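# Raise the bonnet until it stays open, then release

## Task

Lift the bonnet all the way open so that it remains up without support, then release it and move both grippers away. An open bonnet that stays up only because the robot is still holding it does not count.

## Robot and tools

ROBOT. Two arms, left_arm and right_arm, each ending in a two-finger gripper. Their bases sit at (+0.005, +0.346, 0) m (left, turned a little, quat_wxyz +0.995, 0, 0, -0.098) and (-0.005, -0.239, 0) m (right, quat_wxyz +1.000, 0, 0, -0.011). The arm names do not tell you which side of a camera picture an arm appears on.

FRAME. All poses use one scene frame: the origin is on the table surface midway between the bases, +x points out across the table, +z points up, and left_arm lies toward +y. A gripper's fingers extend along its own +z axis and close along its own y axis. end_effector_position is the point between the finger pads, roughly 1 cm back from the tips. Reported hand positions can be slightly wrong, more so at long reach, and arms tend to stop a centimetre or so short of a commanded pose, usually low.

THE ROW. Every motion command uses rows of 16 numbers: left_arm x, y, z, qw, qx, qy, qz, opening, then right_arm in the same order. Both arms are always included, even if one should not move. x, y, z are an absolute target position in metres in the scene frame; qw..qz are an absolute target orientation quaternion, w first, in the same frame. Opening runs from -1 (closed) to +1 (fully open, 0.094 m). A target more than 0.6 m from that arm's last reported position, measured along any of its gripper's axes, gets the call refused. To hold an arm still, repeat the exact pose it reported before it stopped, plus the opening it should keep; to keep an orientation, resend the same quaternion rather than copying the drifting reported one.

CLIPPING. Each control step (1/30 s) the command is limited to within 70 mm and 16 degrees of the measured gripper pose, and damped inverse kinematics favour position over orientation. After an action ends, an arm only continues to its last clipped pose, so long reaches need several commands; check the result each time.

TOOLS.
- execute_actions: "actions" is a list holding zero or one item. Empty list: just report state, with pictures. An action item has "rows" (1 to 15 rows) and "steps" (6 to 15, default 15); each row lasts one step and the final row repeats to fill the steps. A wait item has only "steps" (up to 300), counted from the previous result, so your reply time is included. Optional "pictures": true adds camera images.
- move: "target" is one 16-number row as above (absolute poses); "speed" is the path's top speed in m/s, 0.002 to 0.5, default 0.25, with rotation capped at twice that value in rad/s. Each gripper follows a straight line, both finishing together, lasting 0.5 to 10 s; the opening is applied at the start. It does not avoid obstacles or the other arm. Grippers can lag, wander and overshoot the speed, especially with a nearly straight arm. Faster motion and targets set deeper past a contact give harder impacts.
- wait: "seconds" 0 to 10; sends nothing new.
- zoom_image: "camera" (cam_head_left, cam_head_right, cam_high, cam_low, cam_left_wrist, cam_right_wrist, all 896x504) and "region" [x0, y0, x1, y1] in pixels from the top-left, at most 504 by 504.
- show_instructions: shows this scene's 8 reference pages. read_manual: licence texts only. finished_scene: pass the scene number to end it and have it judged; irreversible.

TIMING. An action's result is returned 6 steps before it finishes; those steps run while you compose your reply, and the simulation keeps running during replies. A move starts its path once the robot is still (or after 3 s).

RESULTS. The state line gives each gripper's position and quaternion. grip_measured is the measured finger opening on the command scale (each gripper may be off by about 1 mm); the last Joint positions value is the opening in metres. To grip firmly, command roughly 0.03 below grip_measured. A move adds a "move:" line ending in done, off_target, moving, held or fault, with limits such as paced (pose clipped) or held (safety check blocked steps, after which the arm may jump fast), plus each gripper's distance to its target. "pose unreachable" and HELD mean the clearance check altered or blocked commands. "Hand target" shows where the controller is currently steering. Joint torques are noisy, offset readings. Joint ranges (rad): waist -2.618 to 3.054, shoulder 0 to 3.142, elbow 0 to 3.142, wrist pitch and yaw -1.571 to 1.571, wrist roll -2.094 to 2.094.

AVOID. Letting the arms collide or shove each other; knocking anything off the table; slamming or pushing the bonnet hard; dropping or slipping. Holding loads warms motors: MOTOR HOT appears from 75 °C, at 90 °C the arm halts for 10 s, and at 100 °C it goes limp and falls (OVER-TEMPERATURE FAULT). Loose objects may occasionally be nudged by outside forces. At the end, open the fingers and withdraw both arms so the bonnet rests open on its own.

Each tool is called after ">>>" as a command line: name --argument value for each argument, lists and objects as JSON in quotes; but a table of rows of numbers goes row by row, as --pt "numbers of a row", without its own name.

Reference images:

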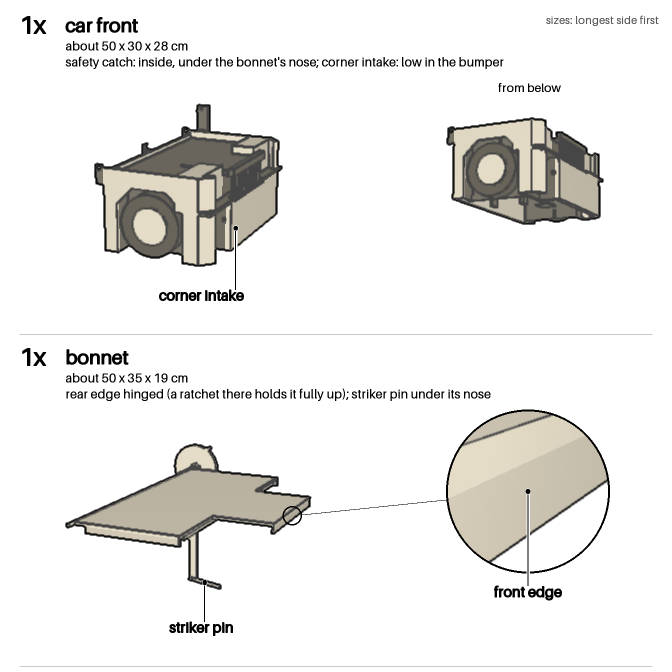

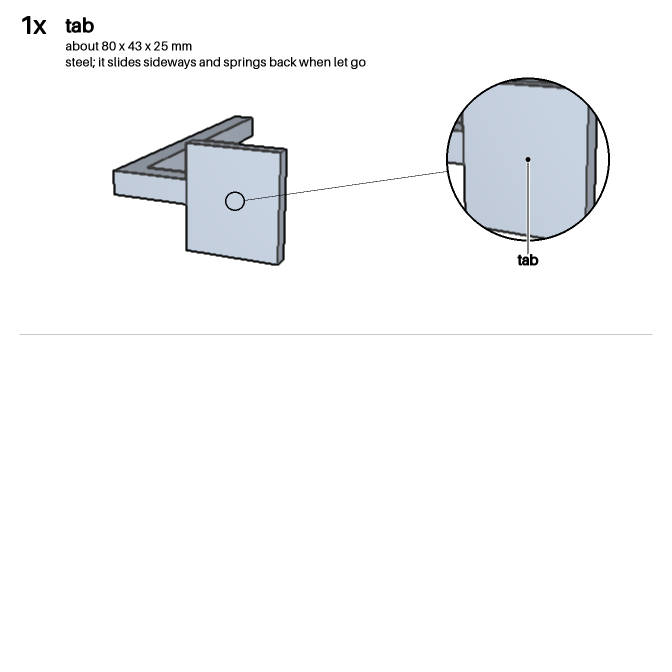

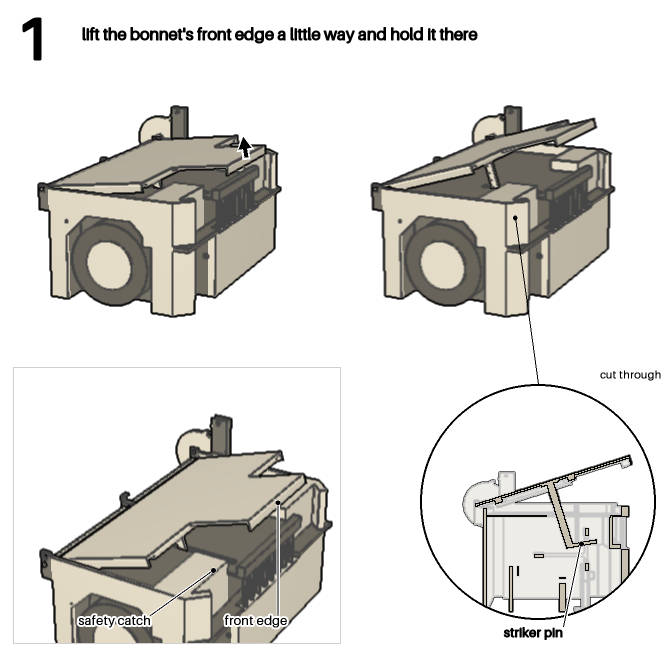

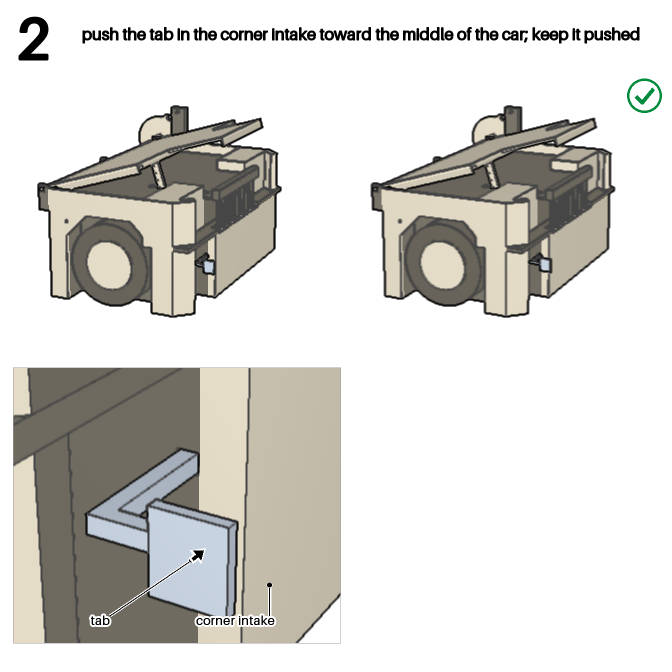

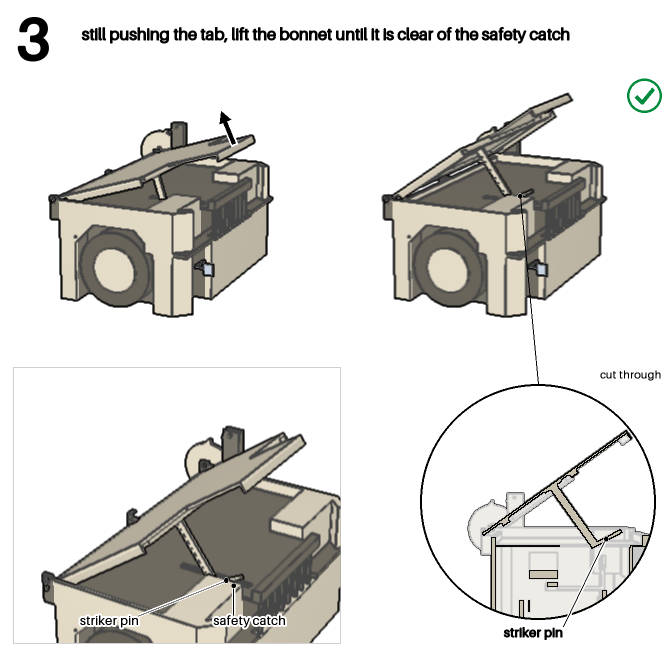

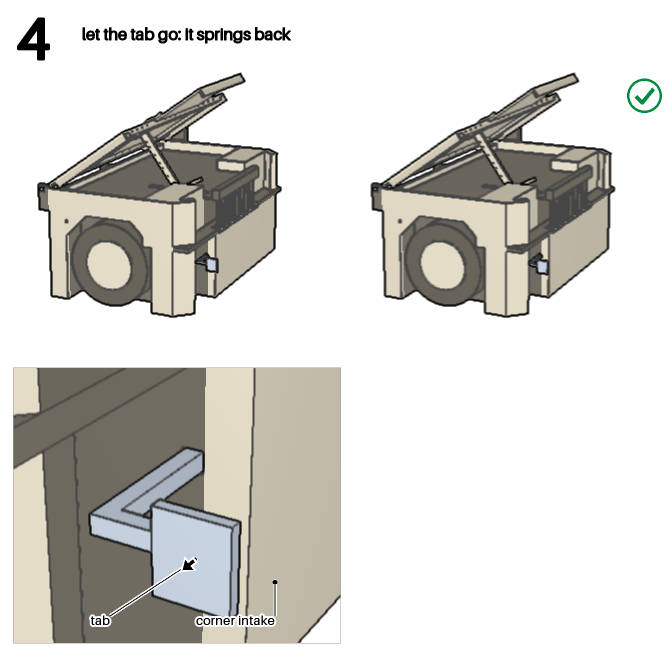

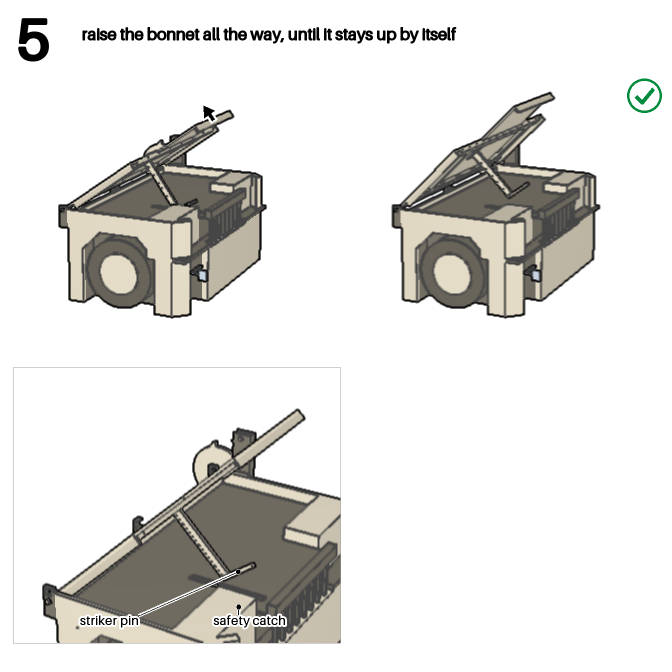

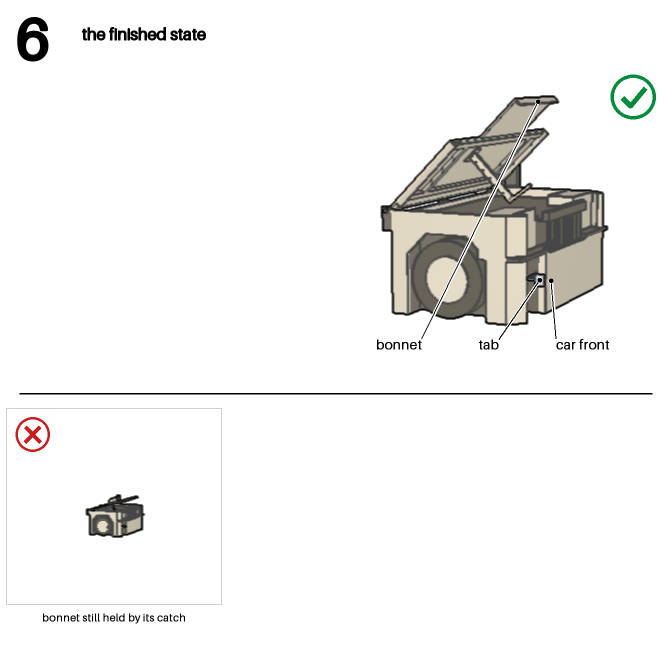

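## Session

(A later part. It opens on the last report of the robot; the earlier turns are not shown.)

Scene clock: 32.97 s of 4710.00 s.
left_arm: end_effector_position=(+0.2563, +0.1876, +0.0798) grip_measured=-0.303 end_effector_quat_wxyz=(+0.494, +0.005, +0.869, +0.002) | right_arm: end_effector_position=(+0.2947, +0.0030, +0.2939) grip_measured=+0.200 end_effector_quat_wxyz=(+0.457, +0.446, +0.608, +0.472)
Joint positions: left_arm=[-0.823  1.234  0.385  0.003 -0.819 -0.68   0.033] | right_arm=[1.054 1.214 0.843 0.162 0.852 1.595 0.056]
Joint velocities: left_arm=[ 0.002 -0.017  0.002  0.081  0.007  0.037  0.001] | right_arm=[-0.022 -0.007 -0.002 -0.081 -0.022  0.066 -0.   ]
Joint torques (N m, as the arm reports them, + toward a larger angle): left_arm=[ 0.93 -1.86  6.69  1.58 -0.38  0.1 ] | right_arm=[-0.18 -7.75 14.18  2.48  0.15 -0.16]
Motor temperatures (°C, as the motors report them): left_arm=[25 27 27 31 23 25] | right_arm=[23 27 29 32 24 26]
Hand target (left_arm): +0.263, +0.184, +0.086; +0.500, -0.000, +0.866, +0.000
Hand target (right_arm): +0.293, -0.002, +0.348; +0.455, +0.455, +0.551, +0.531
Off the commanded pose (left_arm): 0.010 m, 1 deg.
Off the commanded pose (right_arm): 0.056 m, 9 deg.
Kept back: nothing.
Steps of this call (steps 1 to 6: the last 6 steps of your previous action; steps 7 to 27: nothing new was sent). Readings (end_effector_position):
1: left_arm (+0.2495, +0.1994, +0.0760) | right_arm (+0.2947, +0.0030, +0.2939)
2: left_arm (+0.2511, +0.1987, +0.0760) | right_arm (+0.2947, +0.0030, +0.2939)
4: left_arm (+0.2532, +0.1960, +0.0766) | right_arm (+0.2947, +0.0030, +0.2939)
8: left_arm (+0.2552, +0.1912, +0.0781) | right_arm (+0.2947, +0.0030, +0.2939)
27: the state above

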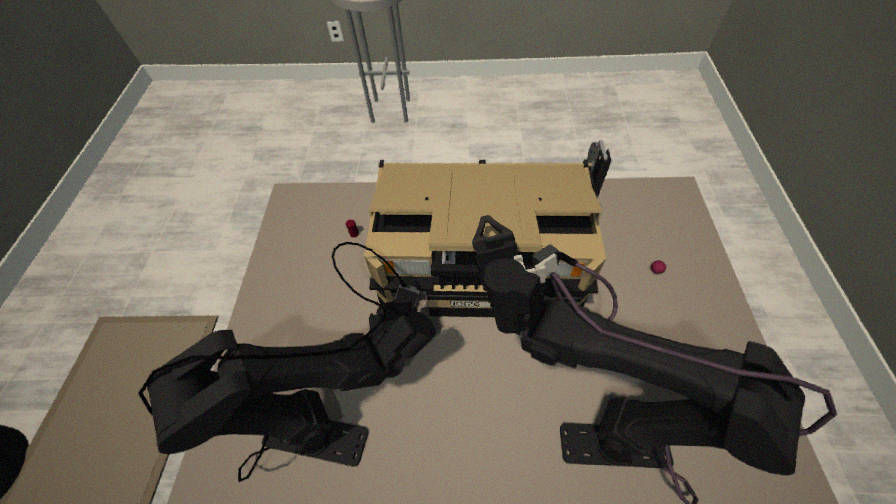

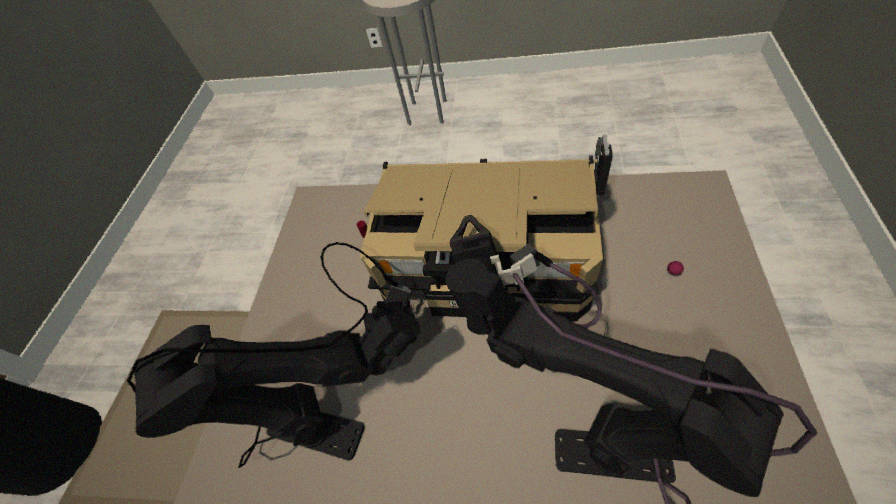

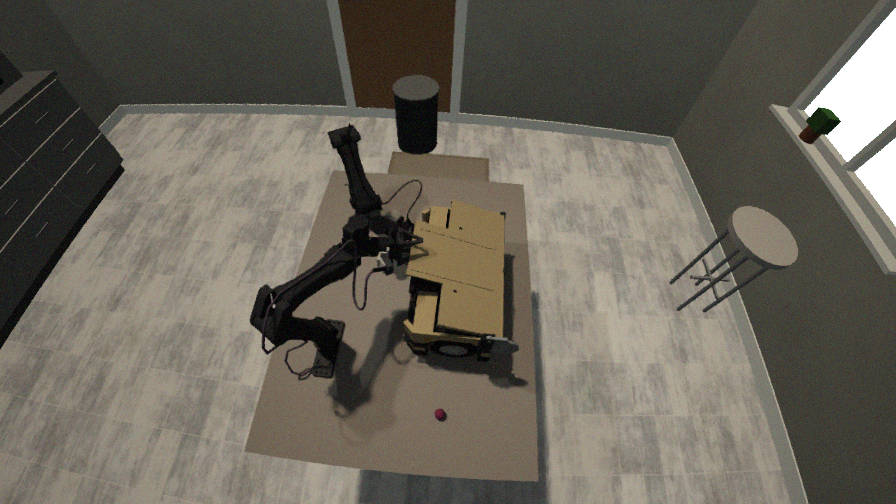

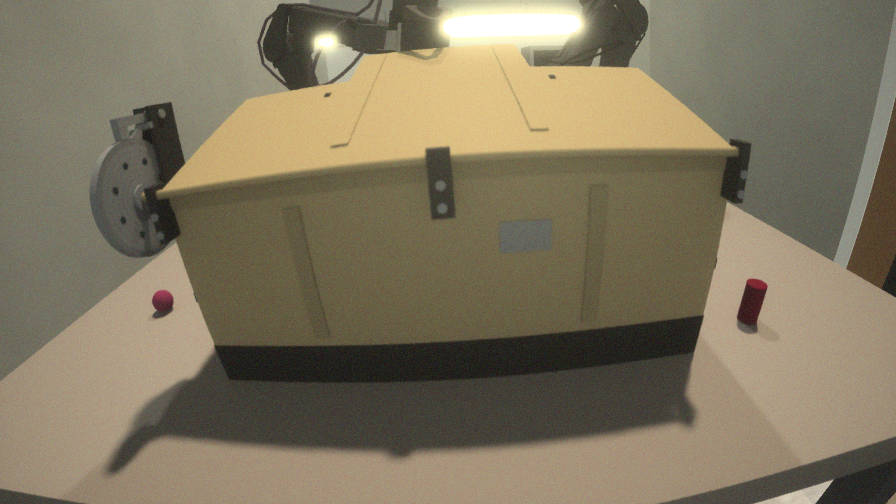

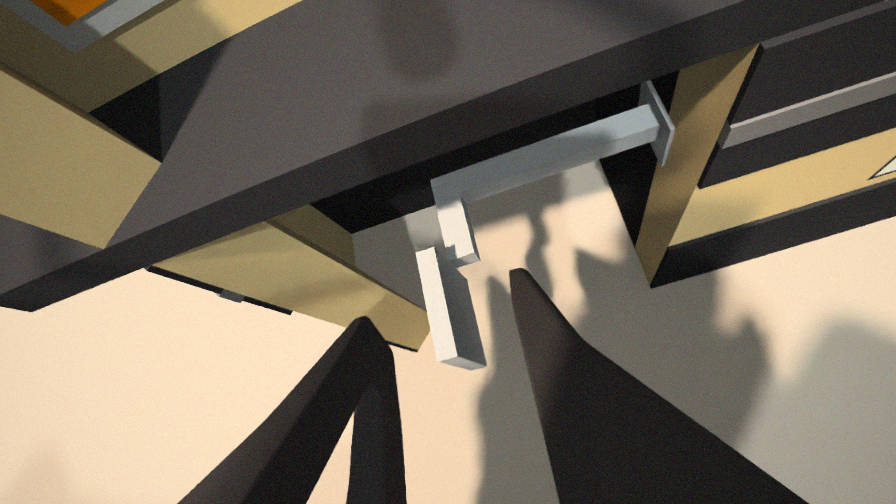

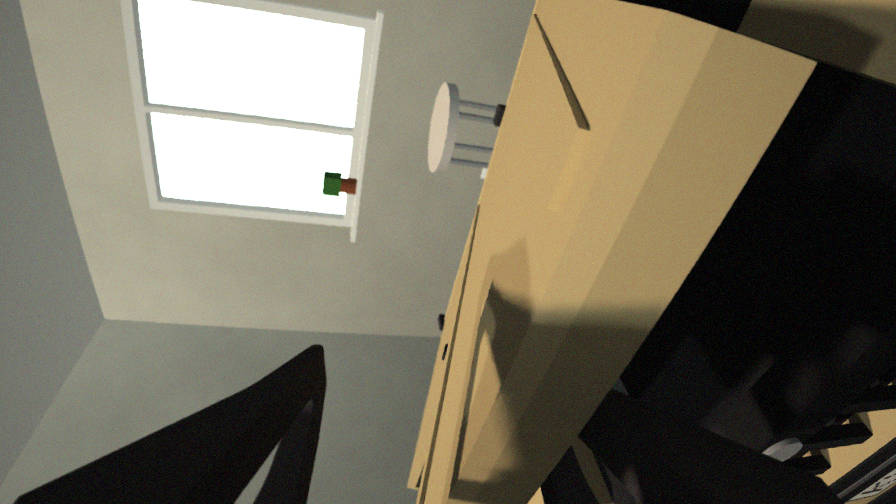

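Close.

>>> execute_actions --actions '[{"rows":[[0.267,0.183,0.08,0.5,0,0.866,0,-0.5, 0.295,0.0,0.35,0.454,0.454,0.55,0.53,0.2],[0.267,0.183,0.08,0.5,0,0.866,0,-0.6, 0.295,0.0,0.35,0.454,0.454,0.55,0.53,0.2],[0.267,0.183,0.08,0.5,0,0.866,0,-0.7, 0.295,0.0,0.35,0.454,0.454,0.55,0.53,0.2],[0.267,0.183,0.08,0.5,0,0.866,0,-0.7, 0.295,0.0,0.35,0.454,0.454,0.55,0.53,0.2],[0.267,0.183,0.08,0.5,0,0.866,0,-0.7, 0.295,0.0,0.35,0.454,0.454,0.55,0.53,0.2],[0.267,0.183,0.08,0.5,0,0.866,0,-0.7, 0.295,0.0,0.35,0.454,0.454,0.55,0.53,0.2],[0.267,0.183,0.08,0.5,0,0.866,0,-0.8, 0.295,0.0,0.35,0.454,0.454,0.55,0.53,0.2],[0.267,0.183,0.08,0.5,0,0.866,0,-0.88, 0.295,0.0,0.35,0.454,0.454,0.55,0.53,0.2],[0.267,0.183,0.08,0.5,0,0.866,0,-0.95, 0.295,0.0,0.35,0.454,0.454,0.55,0.53,0.2]]}]'

>>> execute_actions --actions '[{"rows":[[0.267,0.18,0.08,0.5,0,0.866,0,-0.95, 0.295,0.0,0.35,0.454,0.454,0.55,0.53,0.2],[0.267,0.177,0.08,0.5,0,0.866,0,-0.95, 0.295,0.0,0.35,0.454,0.454,0.55,0.53,0.2],[0.267,0.174,0.08,0.5,0,0.866,0,-0.95, 0.295,0.0,0.35,0.454,0.454,0.55,0.53,0.2],[0.267,0.171,0.08,0.5,0,0.866,0,-0.95, 0.295,0.0,0.35,0.454,0.454,0.55,0.53,0.2],[0.267,0.168,0.08,0.5,0,0.866,0,-0.95, 0.295,0.0,0.35,0.454,0.454,0.55,0.53,0.2],[0.267,0.165,0.08,0.5,0,0.866,0,-0.95, 0.295,0.0,0.35,0.454,0.454,0.55,0.53,0.2],[0.267,0.162,0.08,0.5,0,0.866,0,-0.95, 0.295,0.0,0.35,0.454,0.454,0.55,0.53,0.2],[0.267,0.159,0.08,0.5,0,0.866,0,-0.95, 0.295,0.0,0.35,0.454,0.454,0.55,0.53,0.2],[0.267,0.156,0.08,0.5,0,0.866,0,-0.95, 0.295,0.0,0.35,0.454,0.454,0.55,0.53,0.2],[0.267,0.153,0.08,0.5,0,0.866,0,-0.95, 0.295,0.0,0.35,0.454,0.454,0.55,0.53,0.2]]}]'

>>> wait --seconds 0.7

Scene clock: 34.03 s of 4710.00 s.
left_arm: end_effector_position=(+0.2611, +0.1858, +0.0757) grip_measured=-0.908 end_effector_quat_wxyz=(+0.493, +0.005, +0.870, +0.001) | right_arm: end_effector_position=(+0.2947, +0.0030, +0.2939) grip_measured=+0.200 end_effector_quat_wxyz=(+0.457, +0.446, +0.608, +0.472)
Joint positions: left_arm=[-0.806  1.27   0.385  0.05  -0.806 -0.665  0.004] | right_arm=[1.054 1.214 0.843 0.162 0.852 1.595 0.056]
Joint velocities: left_arm=[-0.002 -0.007  0.012  0.139  0.168  0.007 -0.064] | right_arm=[-0.007 -0.002 -0.017 -0.007 -0.007  0.051  0.   ]
Joint torques (N m, as the arm reports them, + toward a larger angle): left_arm=[ 0.92 -2.19  5.9   1.5  -0.57  0.12] | right_arm=[-0.16 -7.74 14.19  2.48  0.14 -0.17]
Motor temperatures (°C, as the motors report them): left_arm=[25 27 27 31 23 25] | right_arm=[23 27 30 33 24 26]
Steps of this call (steps 1 to 23: nothing new was sent; steps 24 to 32: the first 9 steps of this action). Readings (end_effector_position):
24: left_arm (+0.2569, +0.1873, +0.0795) | right_arm (+0.2947, +0.0030, +0.2939)
25: left_arm (+0.2583, +0.1872, +0.0786) | right_arm (+0.2947, +0.0030, +0.2939)
27: left_arm (+0.2600, +0.1877, +0.0760) | right_arm (+0.2947, +0.0030, +0.2939)
31: left_arm (+0.2610, +0.1866, +0.0755) | right_arm (+0.2947, +0.0030, +0.2939)
32: the state above

Scene clock: 34.53 s of 4710.00 s.
left_arm: end_effector_position=(+0.2612, +0.1727, +0.0756) grip_measured=-0.922 end_effector_quat_wxyz=(+0.497, +0.004, +0.868, +0.007) | right_arm: end_effector_position=(+0.2947, +0.0030, +0.2939) grip_measured=+0.200 end_effector_quat_wxyz=(+0.457, +0.446, +0.608, +0.472)
Joint positions: left_arm=[-0.848  1.339  0.432  0.039 -0.847 -0.707  0.004] | right_arm=[1.054 1.214 0.843 0.162 0.852 1.595 0.056]
Joint velocities: left_arm=[-0.168  0.325  0.271 -0.183 -0.3   -0.256  0.   ] | right_arm=[ 0.007 -0.012 -0.027 -0.007  0.022  0.022 -0.   ]
Joint torques (N m, as the arm reports them, + toward a larger angle): left_arm=[-0.28 -1.24  7.63  1.73 -0.06  0.2 ] | right_arm=[-0.16 -7.75 14.18  2.48  0.14 -0.16]
Motor temperatures (°C, as the motors report them): left_arm=[25 27 27 31 23 25] | right_arm=[23 27 30 33 24 26]
Off your previous action's commanded pose (left_arm): 0.007 m, 1 deg at its last step (step 6 of this call).
Off your previous action's commanded pose (right_arm): 0.056 m, 9 deg at its last step (step 6 of this call).
Steps of this call (steps 1 to 6: the last 6 steps of your previous action; steps 7 to 15: the first 9 steps of this action). Readings (end_effector_position):
7: left_arm (+0.2612, +0.1847, +0.0755) | right_arm (+0.2947, +0.0030, +0.2939)
8: left_arm (+0.2612, +0.1848, +0.0753) | right_arm (+0.2947, +0.0030, +0.2939)
10: left_arm (+0.2613, +0.1830, +0.0754) | right_arm (+0.2947, +0.0030, +0.2939)
14: left_arm (+0.2613, +0.1745, +0.0756) | right_arm (+0.2947, +0.0030, +0.2939)
15: the state above

Scene clock: 35.43 s of 4710.00 s.
left_arm: end_effector_position=(+0.2613, +0.1729, +0.0756) grip_measured=-0.922 end_effector_quat_wxyz=(+0.498, -0.005, +0.867, +0.021) | right_arm: end_effector_position=(+0.2947, +0.0030, +0.2939) grip_measured=+0.200 end_effector_quat_wxyz=(+0.457, +0.446, +0.608, +0.472)
Joint positions: left_arm=[-0.863  1.369  0.459 -0.004 -0.883 -0.75   0.004] | right_arm=[1.054 1.214 0.843 0.162 0.852 1.595 0.056]
Joint velocities: left_arm=[-0.012  0.012 -0.002 -0.007  0.022  0.007 -0.   ] | right_arm=[ 0.002 -0.027  0.017  0.066  0.007  0.037  0.001]
Joint torques (N m, as the arm reports them, + toward a larger angle): left_arm=[-0.6  -1.25  7.68  1.66 -0.15  0.15] | right_arm=[-0.16 -7.75 14.19  2.48  0.14 -0.16]
Motor temperatures (°C, as the motors report them): left_arm=[25 27 27 31 23 25] | right_arm=[23 27 30 33 24 26]
Hand target (left_arm): +0.266, +0.154, +0.081; +0.500, +0.000, +0.866, +0.000
Hand target (right_arm): +0.293, -0.002, +0.348; +0.455, +0.455, +0.551, +0.531
Off the commanded pose (left_arm): 0.021 m, 2 deg.
Off the commanded pose (right_arm): 0.056 m, 9 deg.
Kept back: nothing.
Steps of this call (steps 1 to 6: the last 6 steps of your previous action; steps 7 to 27: nothing new was sent). Readings (end_effector_position):
1: left_arm (+0.2613, +0.1725, +0.0756) | right_arm (+0.2947, +0.0030, +0.2939)
2: left_arm (+0.2613, +0.1727, +0.0756) | right_arm (+0.2947, +0.0030, +0.2939)
4: left_arm (+0.2613, +0.1729, +0.0757) | right_arm (+0.2947, +0.0030, +0.2939)
8: left_arm (+0.2613, +0.1729, +0.0756) | right_arm (+0.2947, +0.0030, +0.2939)
27: the state above

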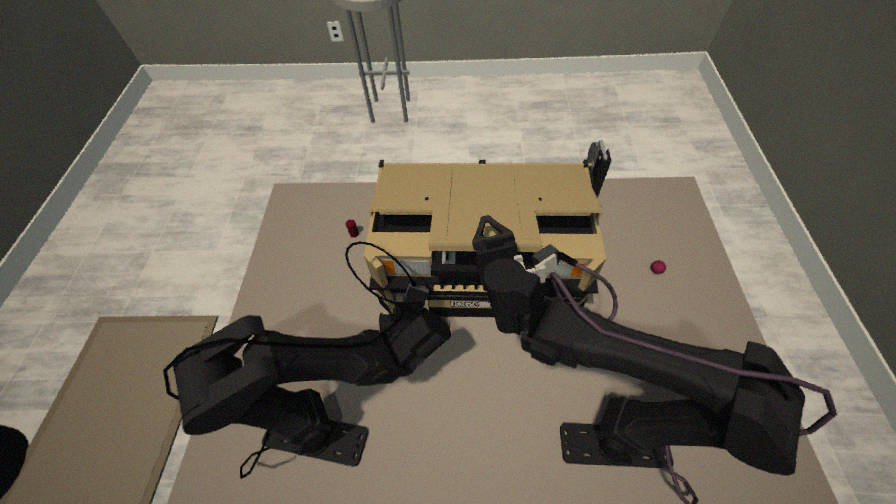

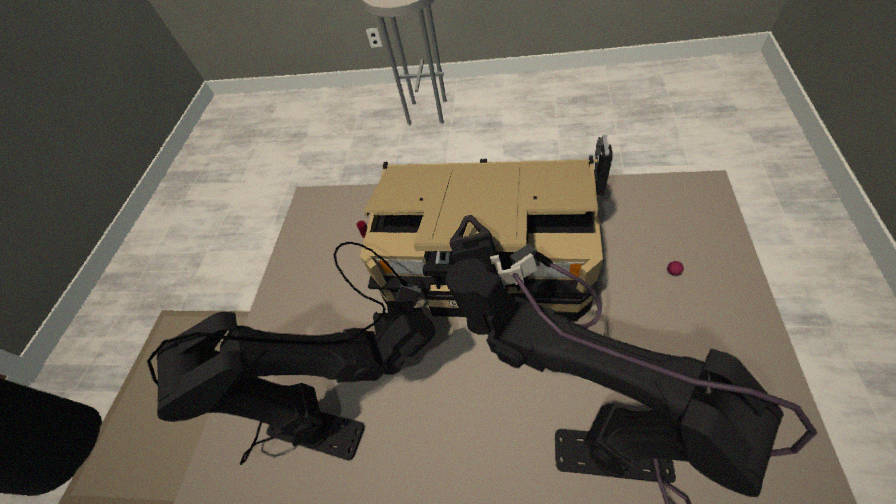

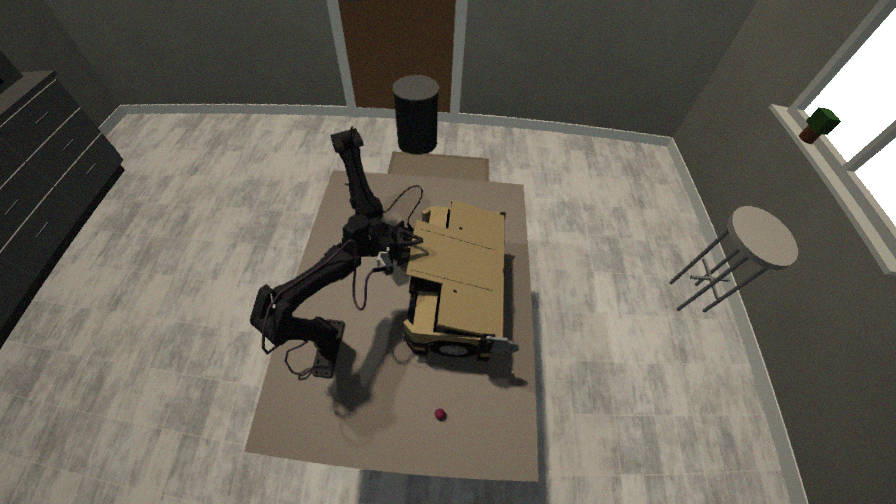

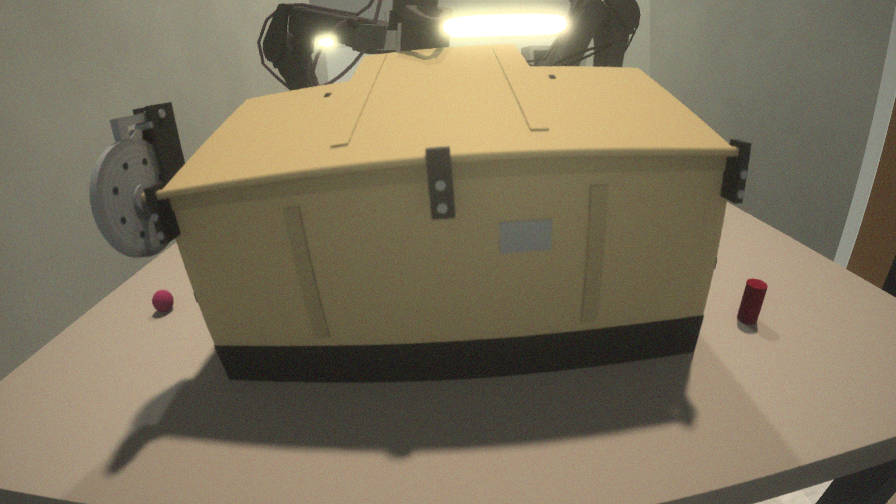

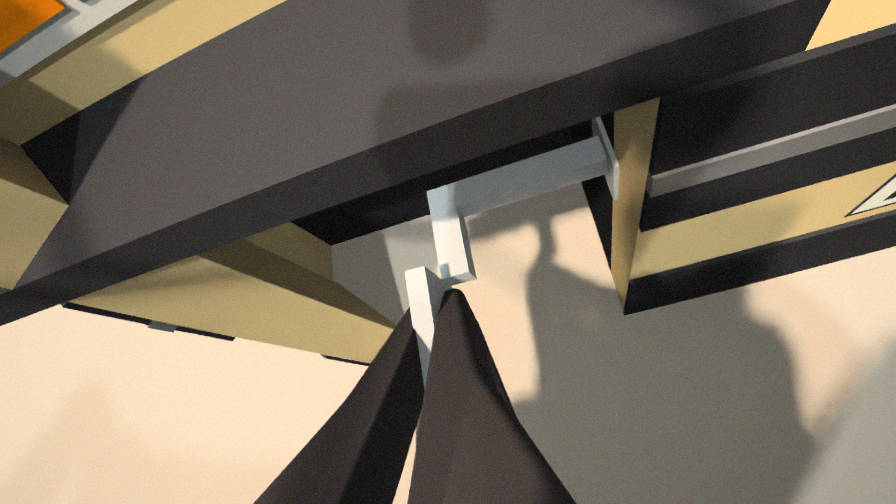

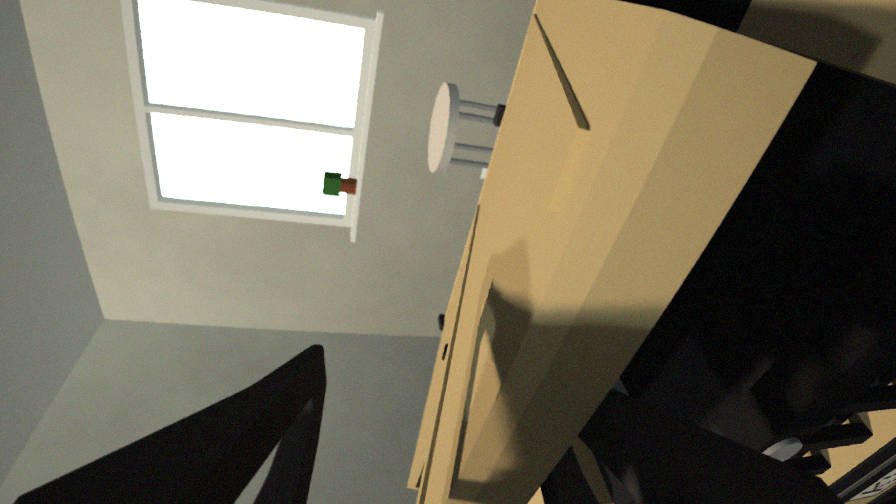

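>>> execute_actions --actions '[{"rows":[[0.267,0.153,0.08,0.5,0,0.866,0,-0.95, 0.302,0.0,0.37,0.454,0.454,0.55,0.53,0.2]]}]'

>>> execute_actions --actions '[{"rows":[[0.267,0.153,0.08,0.5,0,0.866,0,-0.95, 0.313,0.0,0.395,0.454,0.454,0.55,0.53,0.2]]}]'

>>> execute_actions --actions '[{"rows":[[0.267,0.153,0.08,0.5,0,0.866,0,-0.95, 0.326,0.0,0.42,0.454,0.454,0.55,0.53,0.2]]}]'

>>> wait --seconds 0.7

Scene clock: 36.00 s of 4710.00 s.
left_arm: end_effector_position=(+0.2613, +0.1729, +0.0756) grip_measured=-0.922 end_effector_quat_wxyz=(+0.498, -0.005, +0.867, +0.021) | right_arm: end_effector_position=(+0.3000, +0.0029, +0.3164) grip_measured=+0.200 end_effector_quat_wxyz=(+0.454, +0.448, +0.603, +0.479)
Joint positions: left_arm=[-0.863  1.369  0.459 -0.004 -0.883 -0.75   0.004] | right_arm=[1.035 1.214 0.923 0.098 0.83  1.595 0.056]
Joint velocities: left_arm=[ 0.007  0.002  0.002  0.007 -0.066 -0.11  -0.   ] | right_arm=[-0.032  0.007  0.051 -0.139 -0.037 -0.022 -0.002]
Joint torques (N m, as the arm reports them, + toward a larger angle): left_arm=[-0.75 -1.19  7.67  1.66 -0.17  0.14] | right_arm=[-0.54 -6.31 14.75  2.48  0.13 -0.17]
Motor temperatures (°C, as the motors report them): left_arm=[25 27 27 31 23 25] | right_arm=[23 27 30 33 24 26]
Steps of this call (steps 1 to 8: nothing new was sent; steps 9 to 17: the first 9 steps of this action). Readings (end_effector_position):
9: left_arm (+0.2613, +0.1729, +0.0756) | right_arm (+0.2949, +0.0033, +0.2949)
10: left_arm (+0.2613, +0.1729, +0.0756) | right_arm (+0.2952, +0.0033, +0.2963)
12: left_arm (+0.2613, +0.1729, +0.0756) | right_arm (+0.2973, +0.0033, +0.3040)
16: left_arm (+0.2613, +0.1729, +0.0756) | right_arm (+0.2998, +0.0030, +0.3157)
17: the state above

Scene clock: 36.50 s of 4710.00 s.
left_arm: end_effector_position=(+0.2613, +0.1729, +0.0756) grip_measured=-0.922 end_effector_quat_wxyz=(+0.498, -0.005, +0.867, +0.021) | right_arm: end_effector_position=(+0.3099, +0.0022, +0.3464) grip_measured=+0.200 end_effector_quat_wxyz=(+0.451, +0.452, +0.598, +0.485)
Joint positions: left_arm=[-0.863  1.369  0.459 -0.004 -0.883 -0.75   0.004] | right_arm=[1.    1.232 1.043 0.012 0.796 1.595 0.056]
Joint velocities: left_arm=[-0.017 -0.002 -0.017  0.022  0.007 -0.022 -0.001] | right_arm=[-0.012  0.032  0.11  -0.095  0.037 -0.007 -0.   ]
Joint torques (N m, as the arm reports them, + toward a larger angle): left_arm=[-0.76 -1.2   7.66  1.67 -0.16  0.15] | right_arm=[-0.34 -5.52 14.29  2.53  0.1  -0.17]
Motor temperatures (°C, as the motors report them): left_arm=[25 27 27 31 23 25] | right_arm=[23 27 30 33 24 26]
Off your previous action's commanded pose (left_arm): 0.021 m, 2 deg at its last step (step 6 of this call).
Off your previous action's commanded pose (right_arm): 0.055 m, 9 deg at its last step (step 6 of this call).
Steps of this call (steps 1 to 6: the last 6 steps of your previous action; steps 7 to 15: the first 9 steps of this action). Readings (end_effector_position):
7: left_arm (+0.2613, +0.1729, +0.0756) | right_arm (+0.3003, +0.0030, +0.3160)
8: left_arm (+0.2613, +0.1729, +0.0756) | right_arm (+0.3013, +0.0033, +0.3181)
10: left_arm (+0.2613, +0.1729, +0.0756) | right_arm (+0.3047, +0.0030, +0.3290)
14: left_arm (+0.2613, +0.1729, +0.0756) | right_arm (+0.3093, +0.0021, +0.3455)
15: the state above

Scene clock: 37.00 s of 4710.00 s.
left_arm: end_effector_position=(+0.2613, +0.1729, +0.0756) grip_measured=-0.922 end_effector_quat_wxyz=(+0.498, -0.005, +0.867, +0.021) | right_arm: end_effector_position=(+0.3228, +0.0023, +0.3683) grip_measured=+0.200 end_effector_quat_wxyz=(+0.451, +0.454, +0.601, +0.479)
Joint positions: left_arm=[-0.863  1.369  0.459 -0.004 -0.883 -0.75   0.004] | right_arm=[ 0.962  1.274  1.17  -0.084  0.763  1.593  0.056]
Joint velocities: left_arm=[-0.012 -0.002  0.007  0.037 -0.022 -0.051 -0.001] | right_arm=[-0.002  0.012  0.046 -0.125  0.007  0.022  0.   ]
Joint torques (N m, as the arm reports them, + toward a larger angle): left_arm=[-0.76 -1.21  7.67  1.66 -0.16  0.15] | right_arm=[-0.78 -5.6  14.46  2.71  0.07 -0.15]
Motor temperatures (°C, as the motors report them): left_arm=[25 27 27 31 23 25] | right_arm=[23 27 30 33 24 26]
Off your previous action's commanded pose (left_arm): 0.021 m, 2 deg at its last step (step 6 of this call).
Off your previous action's commanded pose (right_arm): 0.050 m, 8 deg at its last step (step 6 of this call).
Steps of this call (steps 1 to 6: the last 6 steps of your previous action; steps 7 to 15: the first 9 steps of this action). Readings (end_effector_position):
7: left_arm (+0.2613, +0.1729, +0.0756) | right_arm (+0.3107, +0.0022, +0.3465)
8: left_arm (+0.2613, +0.1729, +0.0756) | right_arm (+0.3127, +0.0026, +0.3489)
10: left_arm (+0.2613, +0.1729, +0.0756) | right_arm (+0.3176, +0.0023, +0.3592)
14: left_arm (+0.2613, +0.1729, +0.0756) | right_arm (+0.3228, +0.0022, +0.3685)
15: the state above

Scene clock: 37.90 s of 4710.00 s.
left_arm: end_effector_position=(+0.2613, +0.1729, +0.0756) grip_measured=-0.922 end_effector_quat_wxyz=(+0.498, -0.005, +0.867, +0.021) | right_arm: end_effector_position=(+0.3225, +0.0024, +0.3676) grip_measured=+0.200 end_effector_quat_wxyz=(+0.450, +0.453, +0.604, +0.476)
Joint positions: left_arm=[-0.863  1.369  0.459 -0.004 -0.883 -0.75   0.004] | right_arm=[ 0.962  1.274  1.174 -0.095  0.76   1.593  0.056]
Joint velocities: left_arm=[ 0.002 -0.007  0.007 -0.022 -0.037 -0.037 -0.001] | right_arm=[ 0.007 -0.012  0.017 -0.022 -0.022 -0.081  0.   ]
Joint torques (N m, as the arm reports them, + toward a larger angle): left_arm=[-0.76 -1.2   7.68  1.67 -0.16  0.15] | right_arm=[-0.76 -5.69 14.46  2.65  0.04 -0.17]
Motor temperatures (°C, as the motors report them): left_arm=[25 27 27 31 23 25] | right_arm=[23 27 30 34 24 26]
Hand target (left_arm): +0.266, +0.154, +0.081; +0.500, +0.000, +0.866, +0.000
Hand target (right_arm): +0.323, -0.003, +0.418; +0.455, +0.455, +0.551, +0.531
Off the commanded pose (left_arm): 0.021 m, 2 deg.
Off the commanded pose (right_arm): 0.053 m, 9 deg.
Kept back: nothing.
Steps of this call (steps 1 to 6: the last 6 steps of your previous action; steps 7 to 27: nothing new was sent). Readings (end_effector_position):
1: left_arm (+0.2613, +0.1729, +0.0756) | right_arm (+0.3227, +0.0023, +0.3683)
2: left_arm (+0.2613, +0.1729, +0.0756) | right_arm (+0.3227, +0.0023, +0.3680)
4: left_arm (+0.2613, +0.1729, +0.0756) | right_arm (+0.3225, +0.0024, +0.3677)
8: left_arm (+0.2613, +0.1729, +0.0756) | right_arm (+0.3225, +0.0024, +0.3676)
27: the state above

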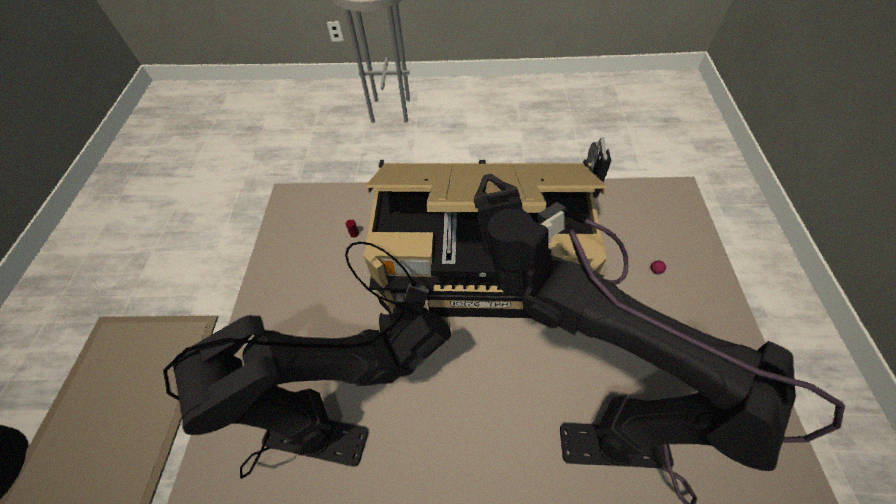

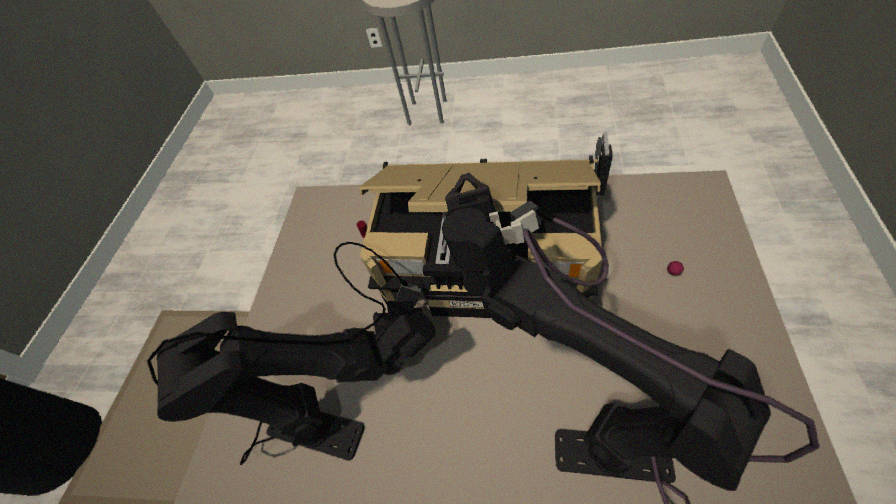

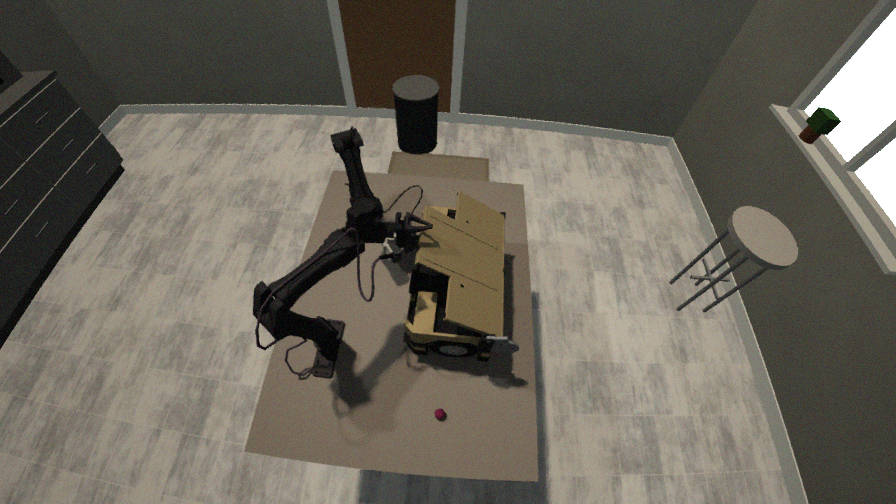

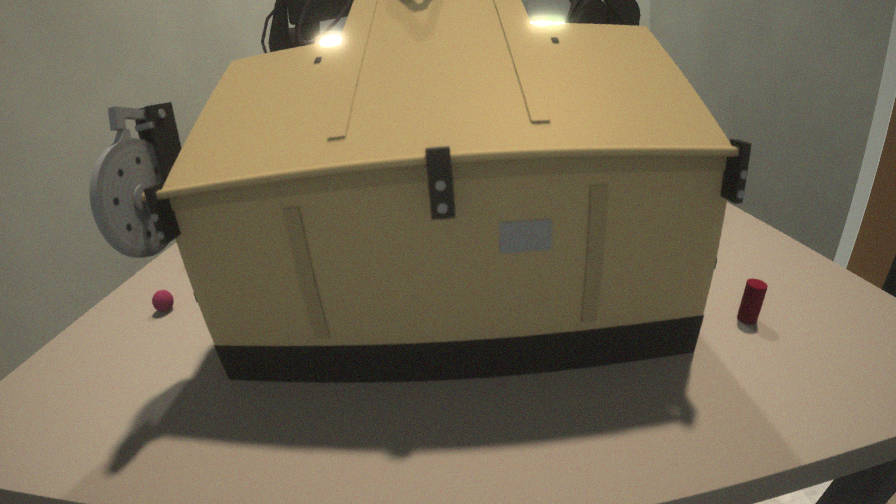

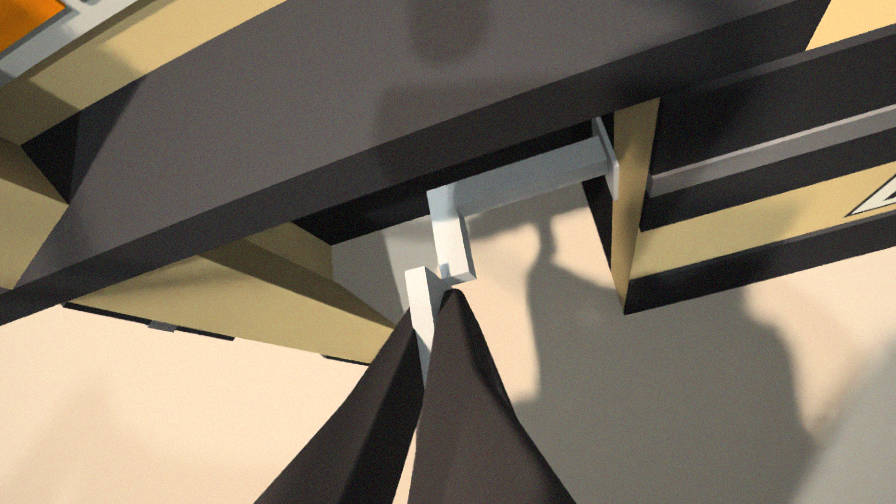

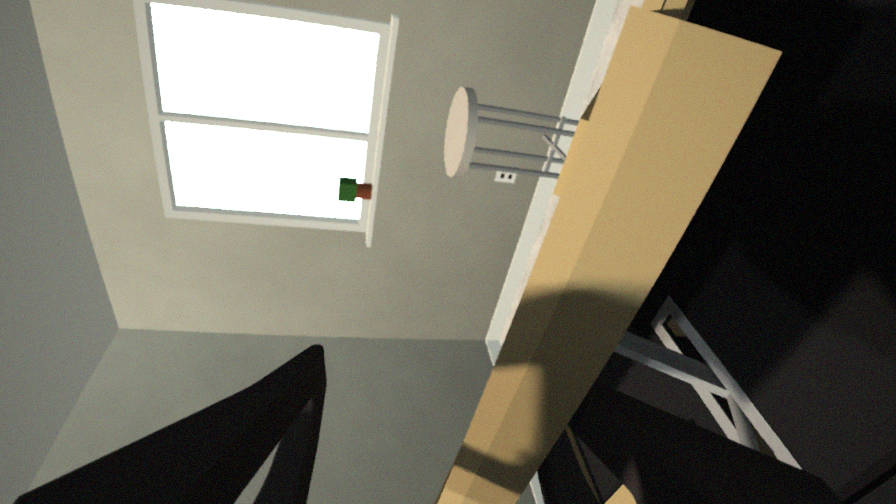

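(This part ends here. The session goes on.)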